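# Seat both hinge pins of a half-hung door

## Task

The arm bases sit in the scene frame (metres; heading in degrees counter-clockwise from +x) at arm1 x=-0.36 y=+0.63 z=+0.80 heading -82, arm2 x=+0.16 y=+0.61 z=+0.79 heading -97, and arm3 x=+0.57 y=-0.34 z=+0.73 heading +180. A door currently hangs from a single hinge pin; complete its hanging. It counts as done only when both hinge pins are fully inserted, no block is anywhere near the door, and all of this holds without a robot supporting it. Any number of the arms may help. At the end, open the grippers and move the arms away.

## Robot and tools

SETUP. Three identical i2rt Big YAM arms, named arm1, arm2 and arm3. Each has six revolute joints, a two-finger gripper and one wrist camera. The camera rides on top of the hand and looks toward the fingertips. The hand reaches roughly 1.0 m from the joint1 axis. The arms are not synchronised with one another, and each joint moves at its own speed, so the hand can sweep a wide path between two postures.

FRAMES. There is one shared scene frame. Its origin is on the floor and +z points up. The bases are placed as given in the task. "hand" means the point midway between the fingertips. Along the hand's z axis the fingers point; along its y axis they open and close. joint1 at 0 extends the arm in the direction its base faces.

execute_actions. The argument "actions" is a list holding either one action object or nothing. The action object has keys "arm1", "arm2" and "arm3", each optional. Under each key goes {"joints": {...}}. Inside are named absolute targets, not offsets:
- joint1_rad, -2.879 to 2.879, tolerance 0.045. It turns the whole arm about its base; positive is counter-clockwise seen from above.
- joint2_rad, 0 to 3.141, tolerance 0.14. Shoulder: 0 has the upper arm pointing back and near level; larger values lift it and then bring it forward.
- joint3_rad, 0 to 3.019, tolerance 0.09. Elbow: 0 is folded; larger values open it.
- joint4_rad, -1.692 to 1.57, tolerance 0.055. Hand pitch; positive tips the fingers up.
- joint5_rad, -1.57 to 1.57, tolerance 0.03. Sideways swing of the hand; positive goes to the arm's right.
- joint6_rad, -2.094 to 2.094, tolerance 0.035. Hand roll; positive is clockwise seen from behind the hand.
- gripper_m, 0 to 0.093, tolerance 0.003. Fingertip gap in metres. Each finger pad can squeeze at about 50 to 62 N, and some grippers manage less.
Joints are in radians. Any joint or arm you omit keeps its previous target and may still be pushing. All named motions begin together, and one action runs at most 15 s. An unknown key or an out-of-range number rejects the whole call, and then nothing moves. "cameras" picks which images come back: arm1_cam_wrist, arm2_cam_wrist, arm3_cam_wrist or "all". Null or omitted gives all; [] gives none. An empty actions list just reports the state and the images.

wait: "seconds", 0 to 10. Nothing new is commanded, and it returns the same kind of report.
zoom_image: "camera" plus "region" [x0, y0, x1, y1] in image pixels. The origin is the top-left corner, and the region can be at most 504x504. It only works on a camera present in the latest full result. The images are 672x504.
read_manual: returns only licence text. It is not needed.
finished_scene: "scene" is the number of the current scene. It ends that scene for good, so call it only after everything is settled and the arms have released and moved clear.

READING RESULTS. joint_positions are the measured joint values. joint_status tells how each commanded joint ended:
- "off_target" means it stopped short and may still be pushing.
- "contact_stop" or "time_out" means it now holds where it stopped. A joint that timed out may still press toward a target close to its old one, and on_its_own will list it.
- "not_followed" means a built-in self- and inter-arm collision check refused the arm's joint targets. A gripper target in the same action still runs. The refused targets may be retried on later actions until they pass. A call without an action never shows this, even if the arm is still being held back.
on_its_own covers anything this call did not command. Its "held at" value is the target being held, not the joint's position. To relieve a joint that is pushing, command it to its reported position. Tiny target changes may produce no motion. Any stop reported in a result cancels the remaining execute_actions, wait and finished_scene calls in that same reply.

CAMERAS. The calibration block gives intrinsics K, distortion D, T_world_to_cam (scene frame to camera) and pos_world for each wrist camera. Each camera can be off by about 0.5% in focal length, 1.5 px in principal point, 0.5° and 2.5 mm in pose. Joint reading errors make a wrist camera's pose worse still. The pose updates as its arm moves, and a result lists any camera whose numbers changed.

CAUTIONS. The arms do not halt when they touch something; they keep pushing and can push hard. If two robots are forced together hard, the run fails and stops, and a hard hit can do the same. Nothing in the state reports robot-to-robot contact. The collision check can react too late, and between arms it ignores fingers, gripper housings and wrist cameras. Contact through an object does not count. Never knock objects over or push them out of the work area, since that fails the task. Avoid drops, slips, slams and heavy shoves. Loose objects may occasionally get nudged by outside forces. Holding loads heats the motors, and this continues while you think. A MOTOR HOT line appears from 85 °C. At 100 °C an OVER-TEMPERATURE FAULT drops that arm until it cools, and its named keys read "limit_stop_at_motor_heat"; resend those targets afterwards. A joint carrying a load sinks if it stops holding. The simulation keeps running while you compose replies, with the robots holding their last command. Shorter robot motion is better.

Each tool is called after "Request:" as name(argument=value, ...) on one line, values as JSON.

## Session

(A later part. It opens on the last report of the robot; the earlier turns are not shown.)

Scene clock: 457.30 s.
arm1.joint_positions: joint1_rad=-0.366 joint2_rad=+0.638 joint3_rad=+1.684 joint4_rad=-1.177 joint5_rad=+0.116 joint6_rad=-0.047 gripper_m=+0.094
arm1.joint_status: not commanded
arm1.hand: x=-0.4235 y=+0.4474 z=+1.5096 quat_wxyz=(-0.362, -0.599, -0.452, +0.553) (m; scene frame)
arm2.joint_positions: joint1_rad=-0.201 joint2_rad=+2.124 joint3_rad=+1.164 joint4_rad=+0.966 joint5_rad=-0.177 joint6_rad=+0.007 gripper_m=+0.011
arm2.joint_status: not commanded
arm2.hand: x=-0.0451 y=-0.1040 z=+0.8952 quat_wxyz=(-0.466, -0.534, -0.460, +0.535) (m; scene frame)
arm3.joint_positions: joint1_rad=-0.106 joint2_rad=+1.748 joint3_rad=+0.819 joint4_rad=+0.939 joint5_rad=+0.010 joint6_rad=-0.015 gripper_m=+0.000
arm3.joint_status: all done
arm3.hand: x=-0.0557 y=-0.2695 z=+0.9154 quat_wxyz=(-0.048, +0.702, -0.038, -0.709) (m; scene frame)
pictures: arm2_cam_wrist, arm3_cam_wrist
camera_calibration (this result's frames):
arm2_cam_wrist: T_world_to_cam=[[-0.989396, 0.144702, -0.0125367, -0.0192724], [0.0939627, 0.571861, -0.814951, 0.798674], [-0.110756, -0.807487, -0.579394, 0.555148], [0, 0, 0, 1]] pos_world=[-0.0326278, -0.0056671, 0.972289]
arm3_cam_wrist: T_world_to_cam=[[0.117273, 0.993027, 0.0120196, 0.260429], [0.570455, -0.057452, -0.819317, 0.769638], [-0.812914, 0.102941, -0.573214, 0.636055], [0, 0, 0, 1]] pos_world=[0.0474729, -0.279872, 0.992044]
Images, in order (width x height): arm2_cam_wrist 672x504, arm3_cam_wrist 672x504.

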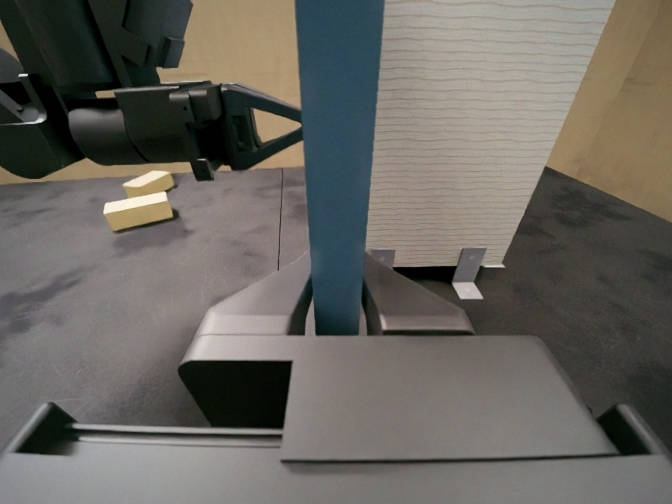

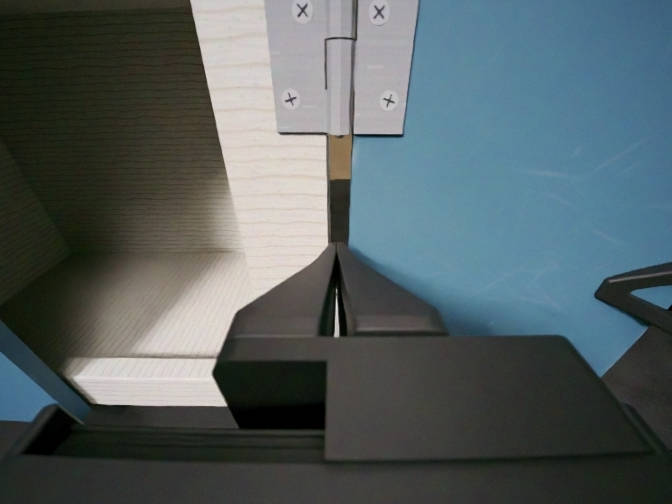

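Request:
execute_actions(actions=[{"arm3":{"joints":{"joint2_rad":1.62,"joint4_rad":0.42}}}], cameras=[])

Request:
execute_actions(actions=[{"arm3":{"joints":{"joint3_rad":0.945,"joint5_rad":0.02}}}], cameras=["arm3_cam_wrist"])

Scene clock: 483.57 s.
arm1.joint_positions: joint1_rad=-0.366 joint2_rad=+0.638 joint3_rad=+1.684 joint4_rad=-1.177 joint5_rad=+0.116 joint6_rad=-0.047 gripper_m=+0.094
arm1.joint_status: not commanded
arm1.hand: x=-0.4235 y=+0.4474 z=+1.5096 quat_wxyz=(-0.362, -0.599, -0.452, +0.553) (m; scene frame)
arm2.joint_positions: joint1_rad=-0.201 joint2_rad=+2.124 joint3_rad=+1.164 joint4_rad=+0.966 joint5_rad=-0.177 joint6_rad=+0.007 gripper_m=+0.011
arm2.joint_status: not commanded
arm2.hand: x=-0.0451 y=-0.1040 z=+0.8952 quat_wxyz=(-0.466, -0.534, -0.460, +0.535) (m; scene frame)
arm3.joint_positions: joint1_rad=-0.106 joint2_rad=+1.605 joint3_rad=+0.819 joint4_rad=+0.430 joint5_rad=+0.010 joint6_rad=-0.015 gripper_m=+0.000
arm3.joint_status: all done
arm3.hand: x=-0.0289 y=-0.2726 z=+0.8782 quat_wxyz=(-0.039, +0.820, -0.043, -0.569) (m; scene frame)
pictures: none
No camera images: the call's "cameras" was empty. Leave "cameras" out to get every camera's image.

Scene clock: 484.40 s.
arm1.joint_positions: joint1_rad=-0.366 joint2_rad=+0.638 joint3_rad=+1.684 joint4_rad=-1.177 joint5_rad=+0.116 joint6_rad=-0.047 gripper_m=+0.094
arm1.joint_status: not commanded
arm1.hand: x=-0.4235 y=+0.4474 z=+1.5096 quat_wxyz=(-0.362, -0.599, -0.452, +0.553) (m; scene frame)
arm2.joint_positions: joint1_rad=-0.201 joint2_rad=+2.124 joint3_rad=+1.164 joint4_rad=+0.966 joint5_rad=-0.177 joint6_rad=+0.007 gripper_m=+0.011
arm2.joint_status: not commanded
arm2.hand: x=-0.0451 y=-0.1040 z=+0.8952 quat_wxyz=(-0.466, -0.534, -0.460, +0.535) (m; scene frame)
arm3.joint_positions: joint1_rad=-0.106 joint2_rad=+1.608 joint3_rad=+0.906 joint4_rad=+0.425 joint5_rad=+0.016 joint6_rad=-0.015 gripper_m=+0.000
arm3.joint_status: all done
arm3.hand: x=-0.0576 y=-0.2682 z=+0.9204 quat_wxyz=(-0.044, +0.796, -0.044, -0.602) (m; scene frame)
pictures: arm3_cam_wrist
camera_calibration (this result's frames):
arm3_cam_wrist: T_world_to_cam=[[0.118922, 0.992792, 0.0149022, 0.256702], [0.777008, -0.0837093, -0.6239, 0.599863], [-0.618155, 0.0857746, -0.781362, 0.835395], [0, 0, 0, 1]] pos_world=[0.0197776, -0.276294, 1.02317]
Images, in order (width x height): arm3_cam_wrist 672x504.

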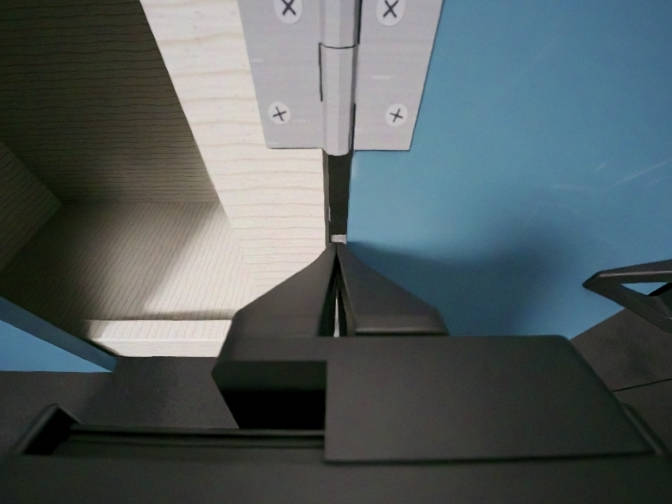

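Request:
execute_actions(actions=[{"arm3":{"joints":{"joint3_rad":0.966,"joint2_rad":1.655}}}], cameras=["arm3_cam_wrist"])

Scene clock: 489.93 s.
arm1.joint_positions: joint1_rad=-0.366 joint2_rad=+0.638 joint3_rad=+1.684 joint4_rad=-1.177 joint5_rad=+0.116 joint6_rad=-0.047 gripper_m=+0.094
arm1.joint_status: not commanded
arm1.hand: x=-0.4235 y=+0.4474 z=+1.5096 quat_wxyz=(-0.362, -0.599, -0.452, +0.553) (m; scene frame)
arm2.joint_positions: joint1_rad=-0.201 joint2_rad=+2.124 joint3_rad=+1.164 joint4_rad=+0.966 joint5_rad=-0.177 joint6_rad=+0.007 gripper_m=+0.011
arm2.joint_status: not commanded
arm2.hand: x=-0.0451 y=-0.1040 z=+0.8952 quat_wxyz=(-0.466, -0.534, -0.460, +0.535) (m; scene frame)
arm3.joint_positions: joint1_rad=-0.106 joint2_rad=+1.641 joint3_rad=+0.914 joint4_rad=+0.425 joint5_rad=+0.016 joint6_rad=-0.015 gripper_m=+0.000
arm3.joint_status: all done
arm3.hand: x=-0.0618 y=-0.2678 z=+0.9041 quat_wxyz=(-0.043, +0.804, -0.044, -0.591) (m; scene frame)
pictures: arm3_cam_wrist
camera_calibration (this result's frames):
arm3_cam_wrist: T_world_to_cam=[[0.118491, 0.99284, 0.0151012, 0.256818], [0.792605, -0.0854114, -0.603724, 0.575265], [-0.598112, 0.0835053, -0.79705, 0.834811], [0, 0, 0, 1]] pos_world=[0.0129219, -0.275556, 1.00881]
Images, in order (width x height): arm3_cam_wrist 672x504.

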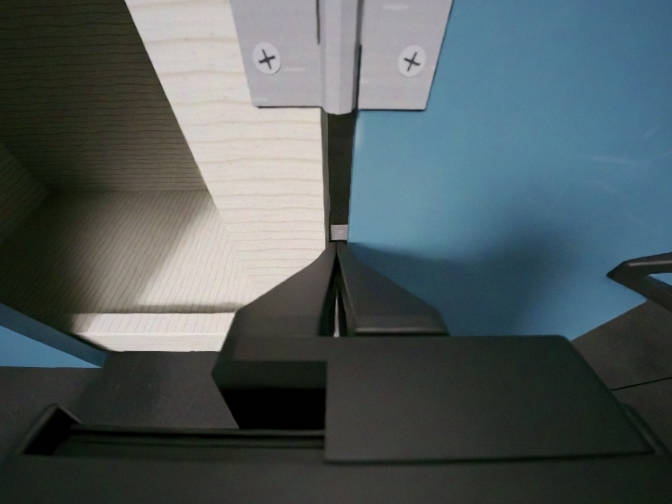

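Need ~4 mm more forward.

Request:
execute_actions(actions=[{"arm3":{"joints":{"joint3_rad":0.978}}}], cameras=[])

Request:
execute_actions(actions=[{"arm3":{"joints":{"joint2_rad":1.70}}}], cameras=["arm3_cam_wrist"])

Scene clock: 493.83 s.
arm1.joint_positions: joint1_rad=-0.366 joint2_rad=+0.638 joint3_rad=+1.684 joint4_rad=-1.177 joint5_rad=+0.116 joint6_rad=-0.047 gripper_m=+0.094
arm1.joint_status: not commanded
arm1.hand: x=-0.4235 y=+0.4474 z=+1.5096 quat_wxyz=(-0.362, -0.599, -0.452, +0.553) (m; scene frame)
arm2.joint_positions: joint1_rad=-0.201 joint2_rad=+2.124 joint3_rad=+1.164 joint4_rad=+0.966 joint5_rad=-0.177 joint6_rad=+0.007 gripper_m=+0.011
arm2.joint_status: not commanded
arm2.hand: x=-0.0451 y=-0.1040 z=+0.8952 quat_wxyz=(-0.466, -0.534, -0.460, +0.535) (m; scene frame)
arm3.joint_positions: joint1_rad=-0.106 joint2_rad=+1.641 joint3_rad=+0.924 joint4_rad=+0.425 joint5_rad=+0.016 joint6_rad=-0.015 gripper_m=+0.000
arm3.joint_status: all done
arm3.hand: x=-0.0653 y=-0.2674 z=+0.9096 quat_wxyz=(-0.043, +0.801, -0.044, -0.596) (m; scene frame)
pictures: none
No camera images: the call's "cameras" was empty. Leave "cameras" out to get every camera's image.

Scene clock: 494.47 s.
arm1.joint_positions: joint1_rad=-0.366 joint2_rad=+0.638 joint3_rad=+1.684 joint4_rad=-1.177 joint5_rad=+0.116 joint6_rad=-0.047 gripper_m=+0.094
arm1.joint_status: not commanded
arm1.hand: x=-0.4235 y=+0.4474 z=+1.5096 quat_wxyz=(-0.362, -0.599, -0.452, +0.553) (m; scene frame)
arm2.joint_positions: joint1_rad=-0.201 joint2_rad=+2.124 joint3_rad=+1.164 joint4_rad=+0.966 joint5_rad=-0.177 joint6_rad=+0.007 gripper_m=+0.011
arm2.joint_status: not commanded
arm2.hand: x=-0.0451 y=-0.1040 z=+0.8952 quat_wxyz=(-0.466, -0.534, -0.460, +0.535) (m; scene frame)
arm3.joint_positions: joint1_rad=-0.106 joint2_rad=+1.674 joint3_rad=+0.931 joint4_rad=+0.425 joint5_rad=+0.016 joint6_rad=-0.015 gripper_m=+0.000
arm3.joint_status: all done
arm3.hand: x=-0.0688 y=-0.2668 z=+0.8929 quat_wxyz=(-0.043, +0.809, -0.044, -0.585) (m; scene frame)
pictures: arm3_cam_wrist
camera_calibration (this result's frames):
arm3_cam_wrist: T_world_to_cam=[[0.118611, 0.992824, 0.0152143, 0.256719], [0.801637, -0.0867057, -0.591489, 0.563459], [-0.585926, 0.0823532, -0.806169, 0.830373], [0, 0, 0, 1]] pos_world=[0.00439727, -0.274405, 0.998796]
Images, in order (width x height): arm3_cam_wrist 672x504.

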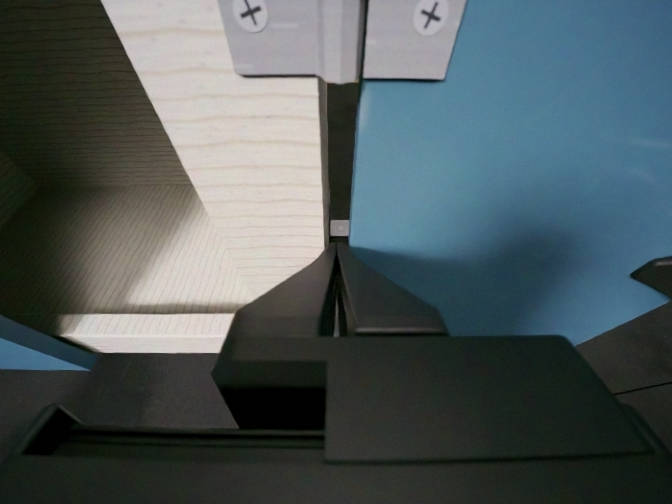

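Request:
execute_actions(actions=[{"arm3":{"joints":{"joint3_rad":0.925,"joint2_rad":1.73}}}], cameras=[])

Scene clock: 497.93 s.
arm1.joint_positions: joint1_rad=-0.366 joint2_rad=+0.638 joint3_rad=+1.684 joint4_rad=-1.177 joint5_rad=+0.116 joint6_rad=-0.047 gripper_m=+0.094
arm1.joint_status: not commanded
arm1.hand: x=-0.4235 y=+0.4474 z=+1.5096 quat_wxyz=(-0.362, -0.599, -0.452, +0.553) (m; scene frame)
arm2.joint_positions: joint1_rad=-0.201 joint2_rad=+2.124 joint3_rad=+1.164 joint4_rad=+0.966 joint5_rad=-0.177 joint6_rad=+0.007 gripper_m=+0.011
arm2.joint_status: not commanded
arm2.hand: x=-0.0451 y=-0.1040 z=+0.8952 quat_wxyz=(-0.466, -0.534, -0.460, +0.535) (m; scene frame)
arm3.joint_positions: joint1_rad=-0.106 joint2_rad=+1.679 joint3_rad=+0.931 joint4_rad=+0.425 joint5_rad=+0.016 joint6_rad=-0.015 gripper_m=+0.000
arm3.joint_status: all done
arm3.hand: x=-0.0690 y=-0.2668 z=+0.8894 quat_wxyz=(-0.043, +0.810, -0.044, -0.583) (m; scene frame)
pictures: none
No camera images: the call's "cameras" was empty. Leave "cameras" out to get every camera's image.

Moving slowly; friction fit likely. Push a bit more.

Request:
execute_actions(actions=[{"arm3":{"joints":{"joint2_rad":1.76}}}], cameras=[])

Scene clock: 501.43 s.
arm1.joint_positions: joint1_rad=-0.366 joint2_rad=+0.638 joint3_rad=+1.684 joint4_rad=-1.177 joint5_rad=+0.116 joint6_rad=-0.047 gripper_m=+0.094
arm1.joint_status: not commanded
arm1.hand: x=-0.4235 y=+0.4474 z=+1.5096 quat_wxyz=(-0.362, -0.599, -0.452, +0.553) (m; scene frame)
arm2.joint_positions: joint1_rad=-0.201 joint2_rad=+2.124 joint3_rad=+1.164 joint4_rad=+0.965 joint5_rad=-0.177 joint6_rad=+0.007 gripper_m=+0.011
arm2.joint_status: not commanded
arm2.hand: x=-0.0451 y=-0.1040 z=+0.8951 quat_wxyz=(-0.466, -0.535, -0.460, +0.535) (m; scene frame)
arm3.joint_positions: joint1_rad=-0.106 joint2_rad=+1.722 joint3_rad=+0.931 joint4_rad=+0.427 joint5_rad=+0.016 joint6_rad=-0.015 gripper_m=+0.000
arm3.joint_status: all done
arm3.hand: x=-0.0699 y=-0.2667 z=+0.8629 quat_wxyz=(-0.042, +0.822, -0.045, -0.566) (m; scene frame)
pictures: none
No camera images: the call's "cameras" was empty. Leave "cameras" out to get every camera's image.

Request:
execute_actions(actions=[{"arm3":{"joints":{"joint2_rad":1.795}}}], cameras=[])

Scene clock: 505.83 s.
arm1.joint_positions: joint1_rad=-0.366 joint2_rad=+0.638 joint3_rad=+1.684 joint4_rad=-1.177 joint5_rad=+0.116 joint6_rad=-0.047 gripper_m=+0.094
arm1.joint_status: not commanded
arm1.hand: x=-0.4235 y=+0.4474 z=+1.5096 quat_wxyz=(-0.362, -0.599, -0.452, +0.553) (m; scene frame)
arm2.joint_positions: joint1_rad=-0.201 joint2_rad=+2.124 joint3_rad=+1.164 joint4_rad=+0.965 joint5_rad=-0.177 joint6_rad=+0.006 gripper_m=+0.011
arm2.joint_status: not commanded
arm2.hand: x=-0.0451 y=-0.1040 z=+0.8951 quat_wxyz=(-0.466, -0.534, -0.460, +0.535) (m; scene frame)
arm3.joint_positions: joint1_rad=-0.106 joint2_rad=+1.744 joint3_rad=+0.931 joint4_rad=+0.432 joint5_rad=+0.017 joint6_rad=-0.015 gripper_m=+0.000
arm3.joint_status: all done
arm3.hand: x=-0.0702 y=-0.2666 z=+0.8504 quat_wxyz=(-0.041, +0.827, -0.045, -0.559) (m; scene frame)
pictures: none
No camera images: the call's "cameras" was empty. Leave "cameras" out to get every camera's image.

Request:
execute_actions(actions=[{"arm3":{"joints":{"joint2_rad":1.825,"joint4_rad":0.41}}}], cameras=[])

Scene clock: 511.87 s.
arm1.joint_positions: joint1_rad=-0.366 joint2_rad=+0.638 joint3_rad=+1.684 joint4_rad=-1.177 joint5_rad=+0.116 joint6_rad=-0.047 gripper_m=+0.094
arm1.joint_status: not commanded
arm1.hand: x=-0.4235 y=+0.4474 z=+1.5096 quat_wxyz=(-0.362, -0.599, -0.452, +0.553) (m; scene frame)
arm2.joint_positions: joint1_rad=-0.201 joint2_rad=+2.124 joint3_rad=+1.164 joint4_rad=+0.965 joint5_rad=-0.177 joint6_rad=+0.006 gripper_m=+0.011
arm2.joint_status: not commanded
arm2.hand: x=-0.0451 y=-0.1040 z=+0.8951 quat_wxyz=(-0.466, -0.534, -0.460, +0.535) (m; scene frame)
arm3.joint_positions: joint1_rad=-0.106 joint2_rad=+1.746 joint3_rad=+0.931 joint4_rad=+0.432 joint5_rad=+0.017 joint6_rad=-0.015 gripper_m=+0.000
arm3.joint_status: all done
arm3.hand: x=-0.0702 y=-0.2666 z=+0.8495 quat_wxyz=(-0.041, +0.827, -0.045, -0.558) (m; scene frame)
pictures: none
No camera images: the call's "cameras" was empty. Leave "cameras" out to get every camera's image.

Request:
execute_actions(actions=[{"arm3":{"joints":{"joint2_rad":1.69}}}], cameras=[])

Request:
execute_actions(actions=[{"arm3":{"joints":{"joint3_rad":0.80,"joint2_rad":1.66}}}], cameras=["arm3_cam_wrist"])

Scene clock: 517.53 s.
arm1.joint_positions: joint1_rad=-0.366 joint2_rad=+0.638 joint3_rad=+1.684 joint4_rad=-1.177 joint5_rad=+0.116 joint6_rad=-0.047 gripper_m=+0.094
arm1.joint_status: not commanded
arm1.hand: x=-0.4235 y=+0.4474 z=+1.5096 quat_wxyz=(-0.362, -0.599, -0.452, +0.553) (m; scene frame)
arm2.joint_positions: joint1_rad=-0.201 joint2_rad=+2.124 joint3_rad=+1.164 joint4_rad=+0.965 joint5_rad=-0.177 joint6_rad=+0.006 gripper_m=+0.011
arm2.joint_status: not commanded
arm2.hand: x=-0.0451 y=-0.1040 z=+0.8951 quat_wxyz=(-0.466, -0.534, -0.460, +0.535) (m; scene frame)
arm3.joint_positions: joint1_rad=-0.106 joint2_rad=+1.693 joint3_rad=+0.931 joint4_rad=+0.418 joint5_rad=+0.017 joint6_rad=-0.015 gripper_m=+0.000
arm3.joint_status: all done
arm3.hand: x=-0.0687 y=-0.2667 z=+0.8789 quat_wxyz=(-0.042, +0.816, -0.045, -0.574) (m; scene frame)
pictures: none
No camera images: the call's "cameras" was empty. Leave "cameras" out to get every camera's image.

Scene clock: 518.50 s.
arm1.joint_positions: joint1_rad=-0.366 joint2_rad=+0.638 joint3_rad=+1.684 joint4_rad=-1.177 joint5_rad=+0.116 joint6_rad=-0.047 gripper_m=+0.094
arm1.joint_status: not commanded
arm1.hand: x=-0.4235 y=+0.4474 z=+1.5096 quat_wxyz=(-0.362, -0.599, -0.452, +0.553) (m; scene frame)
arm2.joint_positions: joint1_rad=-0.201 joint2_rad=+2.124 joint3_rad=+1.164 joint4_rad=+0.965 joint5_rad=-0.177 joint6_rad=+0.006 gripper_m=+0.011
arm2.joint_status: not commanded
arm2.hand: x=-0.0451 y=-0.1040 z=+0.8951 quat_wxyz=(-0.466, -0.534, -0.460, +0.535) (m; scene frame)
arm3.joint_positions: joint1_rad=-0.106 joint2_rad=+1.662 joint3_rad=+0.801 joint4_rad=+0.414 joint5_rad=+0.017 joint6_rad=-0.015 gripper_m=+0.000
arm3.joint_status: all done
arm3.hand: x=-0.0204 y=-0.2722 z=+0.8330 quat_wxyz=(-0.040, +0.845, -0.046, -0.532) (m; scene frame)
pictures: arm3_cam_wrist
camera_calibration (this result's frames):
arm3_cam_wrist: T_world_to_cam=[[0.117025, 0.992994, 0.0163441, 0.256333], [0.87091, -0.0947004, -0.482233, 0.397024], [-0.477307, 0.0706678, -0.875891, 0.867998], [0, 0, 0, 1]] pos_world=[0.0385321, -0.278278, 0.94754]
Images, in order (width x height): arm3_cam_wrist 672x504.

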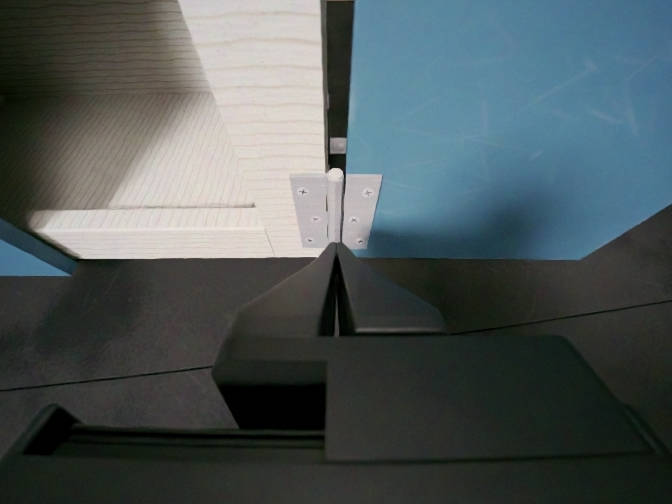

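Request:
zoom_image(camera="arm3_cam_wrist", region=[300, 150, 370, 210])

Region (300, 150, 370, 210) of arm3_cam_wrist's 672x504 image, scaled by 7.200, with more detail than that image has; it fills the top 432 rows of this view, and the rest is white.

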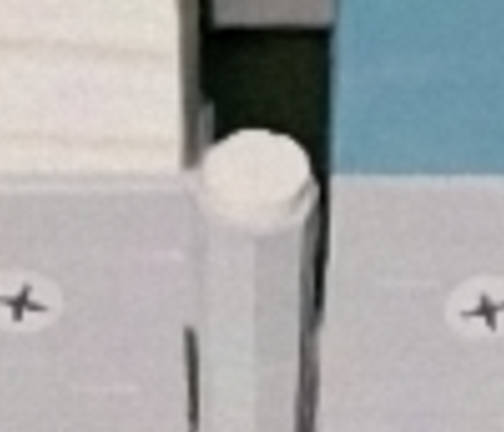

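Request:
execute_actions(actions=[{"arm2":{"joints":{"joint2_rad":2.124,"joint3_rad":1.17,"gripper_m":0.06}},"arm3":{"joints":{"joint2_rad":1.0,"joint3_rad":0.55,"joint4_rad":0.5}}}], cameras=[])

Request:
execute_actions(actions=[{"arm2":{"joints":{"joint1_rad":-0.26,"joint2_rad":2.0,"joint3_rad":0.88,"joint4_rad":1.13,"joint5_rad":-0.26}}}], cameras=[])

Request:
execute_actions(actions=[{"arm2":{"joints":{"joint2_rad":1.0,"joint3_rad":0.5,"joint4_rad":0.5,"joint5_rad":0,"joint1_rad":0}}}])

Scene clock: 535.13 s.
arm1.joint_positions: joint1_rad=-0.366 joint2_rad=+0.638 joint3_rad=+1.684 joint4_rad=-1.177 joint5_rad=+0.116 joint6_rad=-0.047 gripper_m=+0.094
arm1.joint_status: not commanded
arm1.hand: x=-0.4235 y=+0.4474 z=+1.5096 quat_wxyz=(-0.362, -0.599, -0.452, +0.553) (m; scene frame)
arm2.joint_positions: joint1_rad=-0.202 joint2_rad=+2.121 joint3_rad=+1.164 joint4_rad=+0.965 joint5_rad=-0.174 joint6_rad=+0.006 gripper_m=+0.060
arm2.joint_status: all done
arm2.hand: x=-0.0464 y=-0.1038 z=+0.8971 quat_wxyz=(-0.465, -0.534, -0.459, +0.536) (m; scene frame)
arm3.joint_positions: joint1_rad=-0.106 joint2_rad=+0.991 joint3_rad=+0.554 joint4_rad=+0.491 joint5_rad=+0.017 joint6_rad=-0.015 gripper_m=+0.000
arm3.joint_status: all done
arm3.hand: x=+0.1107 y=-0.2864 z=+1.0640 quat_wxyz=(-0.051, +0.686, -0.040, -0.725) (m; scene frame)
pictures: none
No camera images: the call's "cameras" was empty. Leave "cameras" out to get every camera's image.

Scene clock: 536.23 s.
arm1.joint_positions: joint1_rad=-0.366 joint2_rad=+0.638 joint3_rad=+1.684 joint4_rad=-1.177 joint5_rad=+0.116 joint6_rad=-0.047 gripper_m=+0.094
arm1.joint_status: not commanded
arm1.hand: x=-0.4235 y=+0.4474 z=+1.5096 quat_wxyz=(-0.362, -0.599, -0.452, +0.553) (m; scene frame)
arm2.joint_positions: joint1_rad=-0.267 joint2_rad=+1.996 joint3_rad=+0.882 joint4_rad=+1.104 joint5_rad=-0.258 joint6_rad=+0.006 gripper_m=+0.060
arm2.joint_status: all done
arm2.hand: x=-0.0442 y=-0.0088 z=+0.8920 quat_wxyz=(-0.467, -0.536, -0.467, +0.526) (m; scene frame)
arm3.joint_positions: joint1_rad=-0.106 joint2_rad=+0.991 joint3_rad=+0.554 joint4_rad=+0.491 joint5_rad=+0.017 joint6_rad=-0.015 gripper_m=+0.000
arm3.joint_status: not commanded
arm3.hand: x=+0.1107 y=-0.2864 z=+1.0640 quat_wxyz=(-0.051, +0.686, -0.040, -0.725) (m; scene frame)
pictures: none
No camera images: the call's "cameras" was empty. Leave "cameras" out to get every camera's image.

Scene clock: 537.80 s.
arm1.joint_positions: joint1_rad=-0.366 joint2_rad=+0.638 joint3_rad=+1.684 joint4_rad=-1.177 joint5_rad=+0.116 joint6_rad=-0.047 gripper_m=+0.094
arm1.joint_status: not commanded
arm1.hand: x=-0.4235 y=+0.4474 z=+1.5096 quat_wxyz=(-0.362, -0.599, -0.452, +0.553) (m; scene frame)
arm2.joint_positions: joint1_rad=+0.004 joint2_rad=+1.001 joint3_rad=+0.506 joint4_rad=+0.523 joint5_rad=-0.002 joint6_rad=+0.006 gripper_m=+0.060
arm2.joint_status: all done
arm2.hand: x=+0.1072 y=+0.1548 z=+1.1016 quat_wxyz=(-0.479, -0.521, -0.462, +0.534) (m; scene frame)
arm3.joint_positions: joint1_rad=-0.106 joint2_rad=+0.991 joint3_rad=+0.554 joint4_rad=+0.491 joint5_rad=+0.017 joint6_rad=-0.015 gripper_m=+0.000
arm3.joint_status: not commanded
arm3.hand: x=+0.1107 y=-0.2864 z=+1.0640 quat_wxyz=(-0.051, +0.686, -0.040, -0.725) (m; scene frame)
pictures: arm1_cam_wrist, arm2_cam_wrist, arm3_cam_wrist
camera_calibration (this result's frames):
arm2_cam_wrist: T_world_to_cam=[[-0.99329, 0.114906, -0.0131152, 0.102218], [0.0752056, 0.555596, -0.828044, 0.823477], [-0.0878602, -0.823474, -0.560509, 0.879774], [0, 0, 0, 1]] pos_world=[0.116899, 0.255206, 1.17634]
arm3_cam_wrist: T_world_to_cam=[[0.125071, 0.992083, 0.0113437, 0.255522], [0.533127, -0.0575593, -0.844075, 0.82586], [-0.83674, 0.111617, -0.536105, 0.823857], [0, 0, 0, 1]] pos_world=[0.217107, -0.29792, 1.13586]
Images, in order (width x height): arm1_cam_wrist 672x504, arm2_cam_wrist 672x504, arm3_cam_wrist 672x504.

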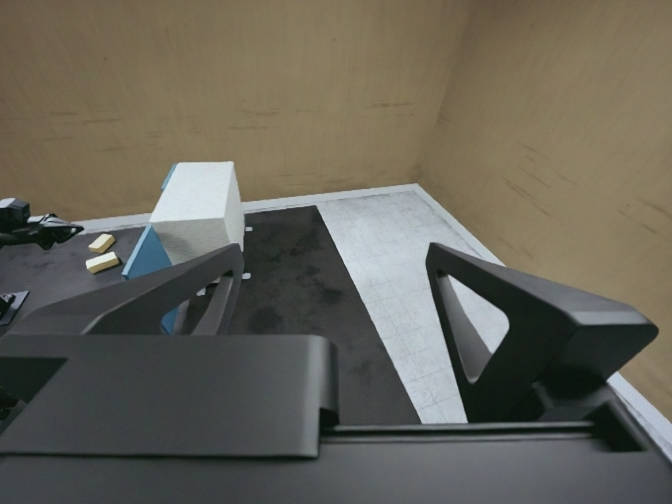

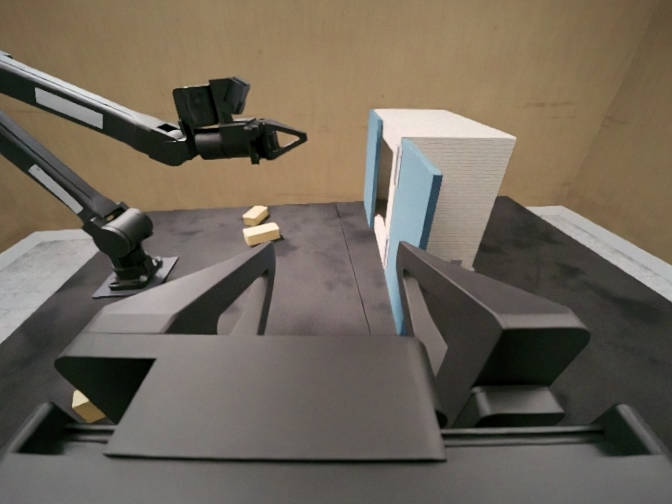

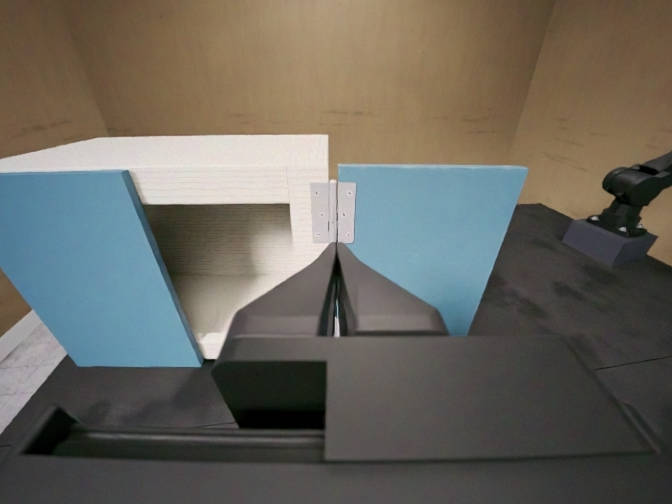

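Request:
zoom_image(camera="arm3_cam_wrist", region=[305, 165, 365, 215])

Request:
finished_scene(scene=1)

Region (305, 165, 365, 215) of arm3_cam_wrist's 672x504 image, scaled by 8.400, with more detail than that image has.

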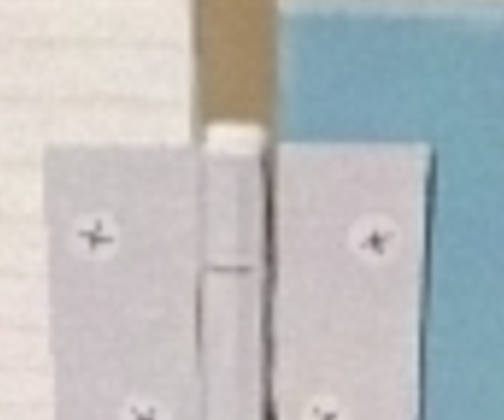

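The scene is finished: the task was done.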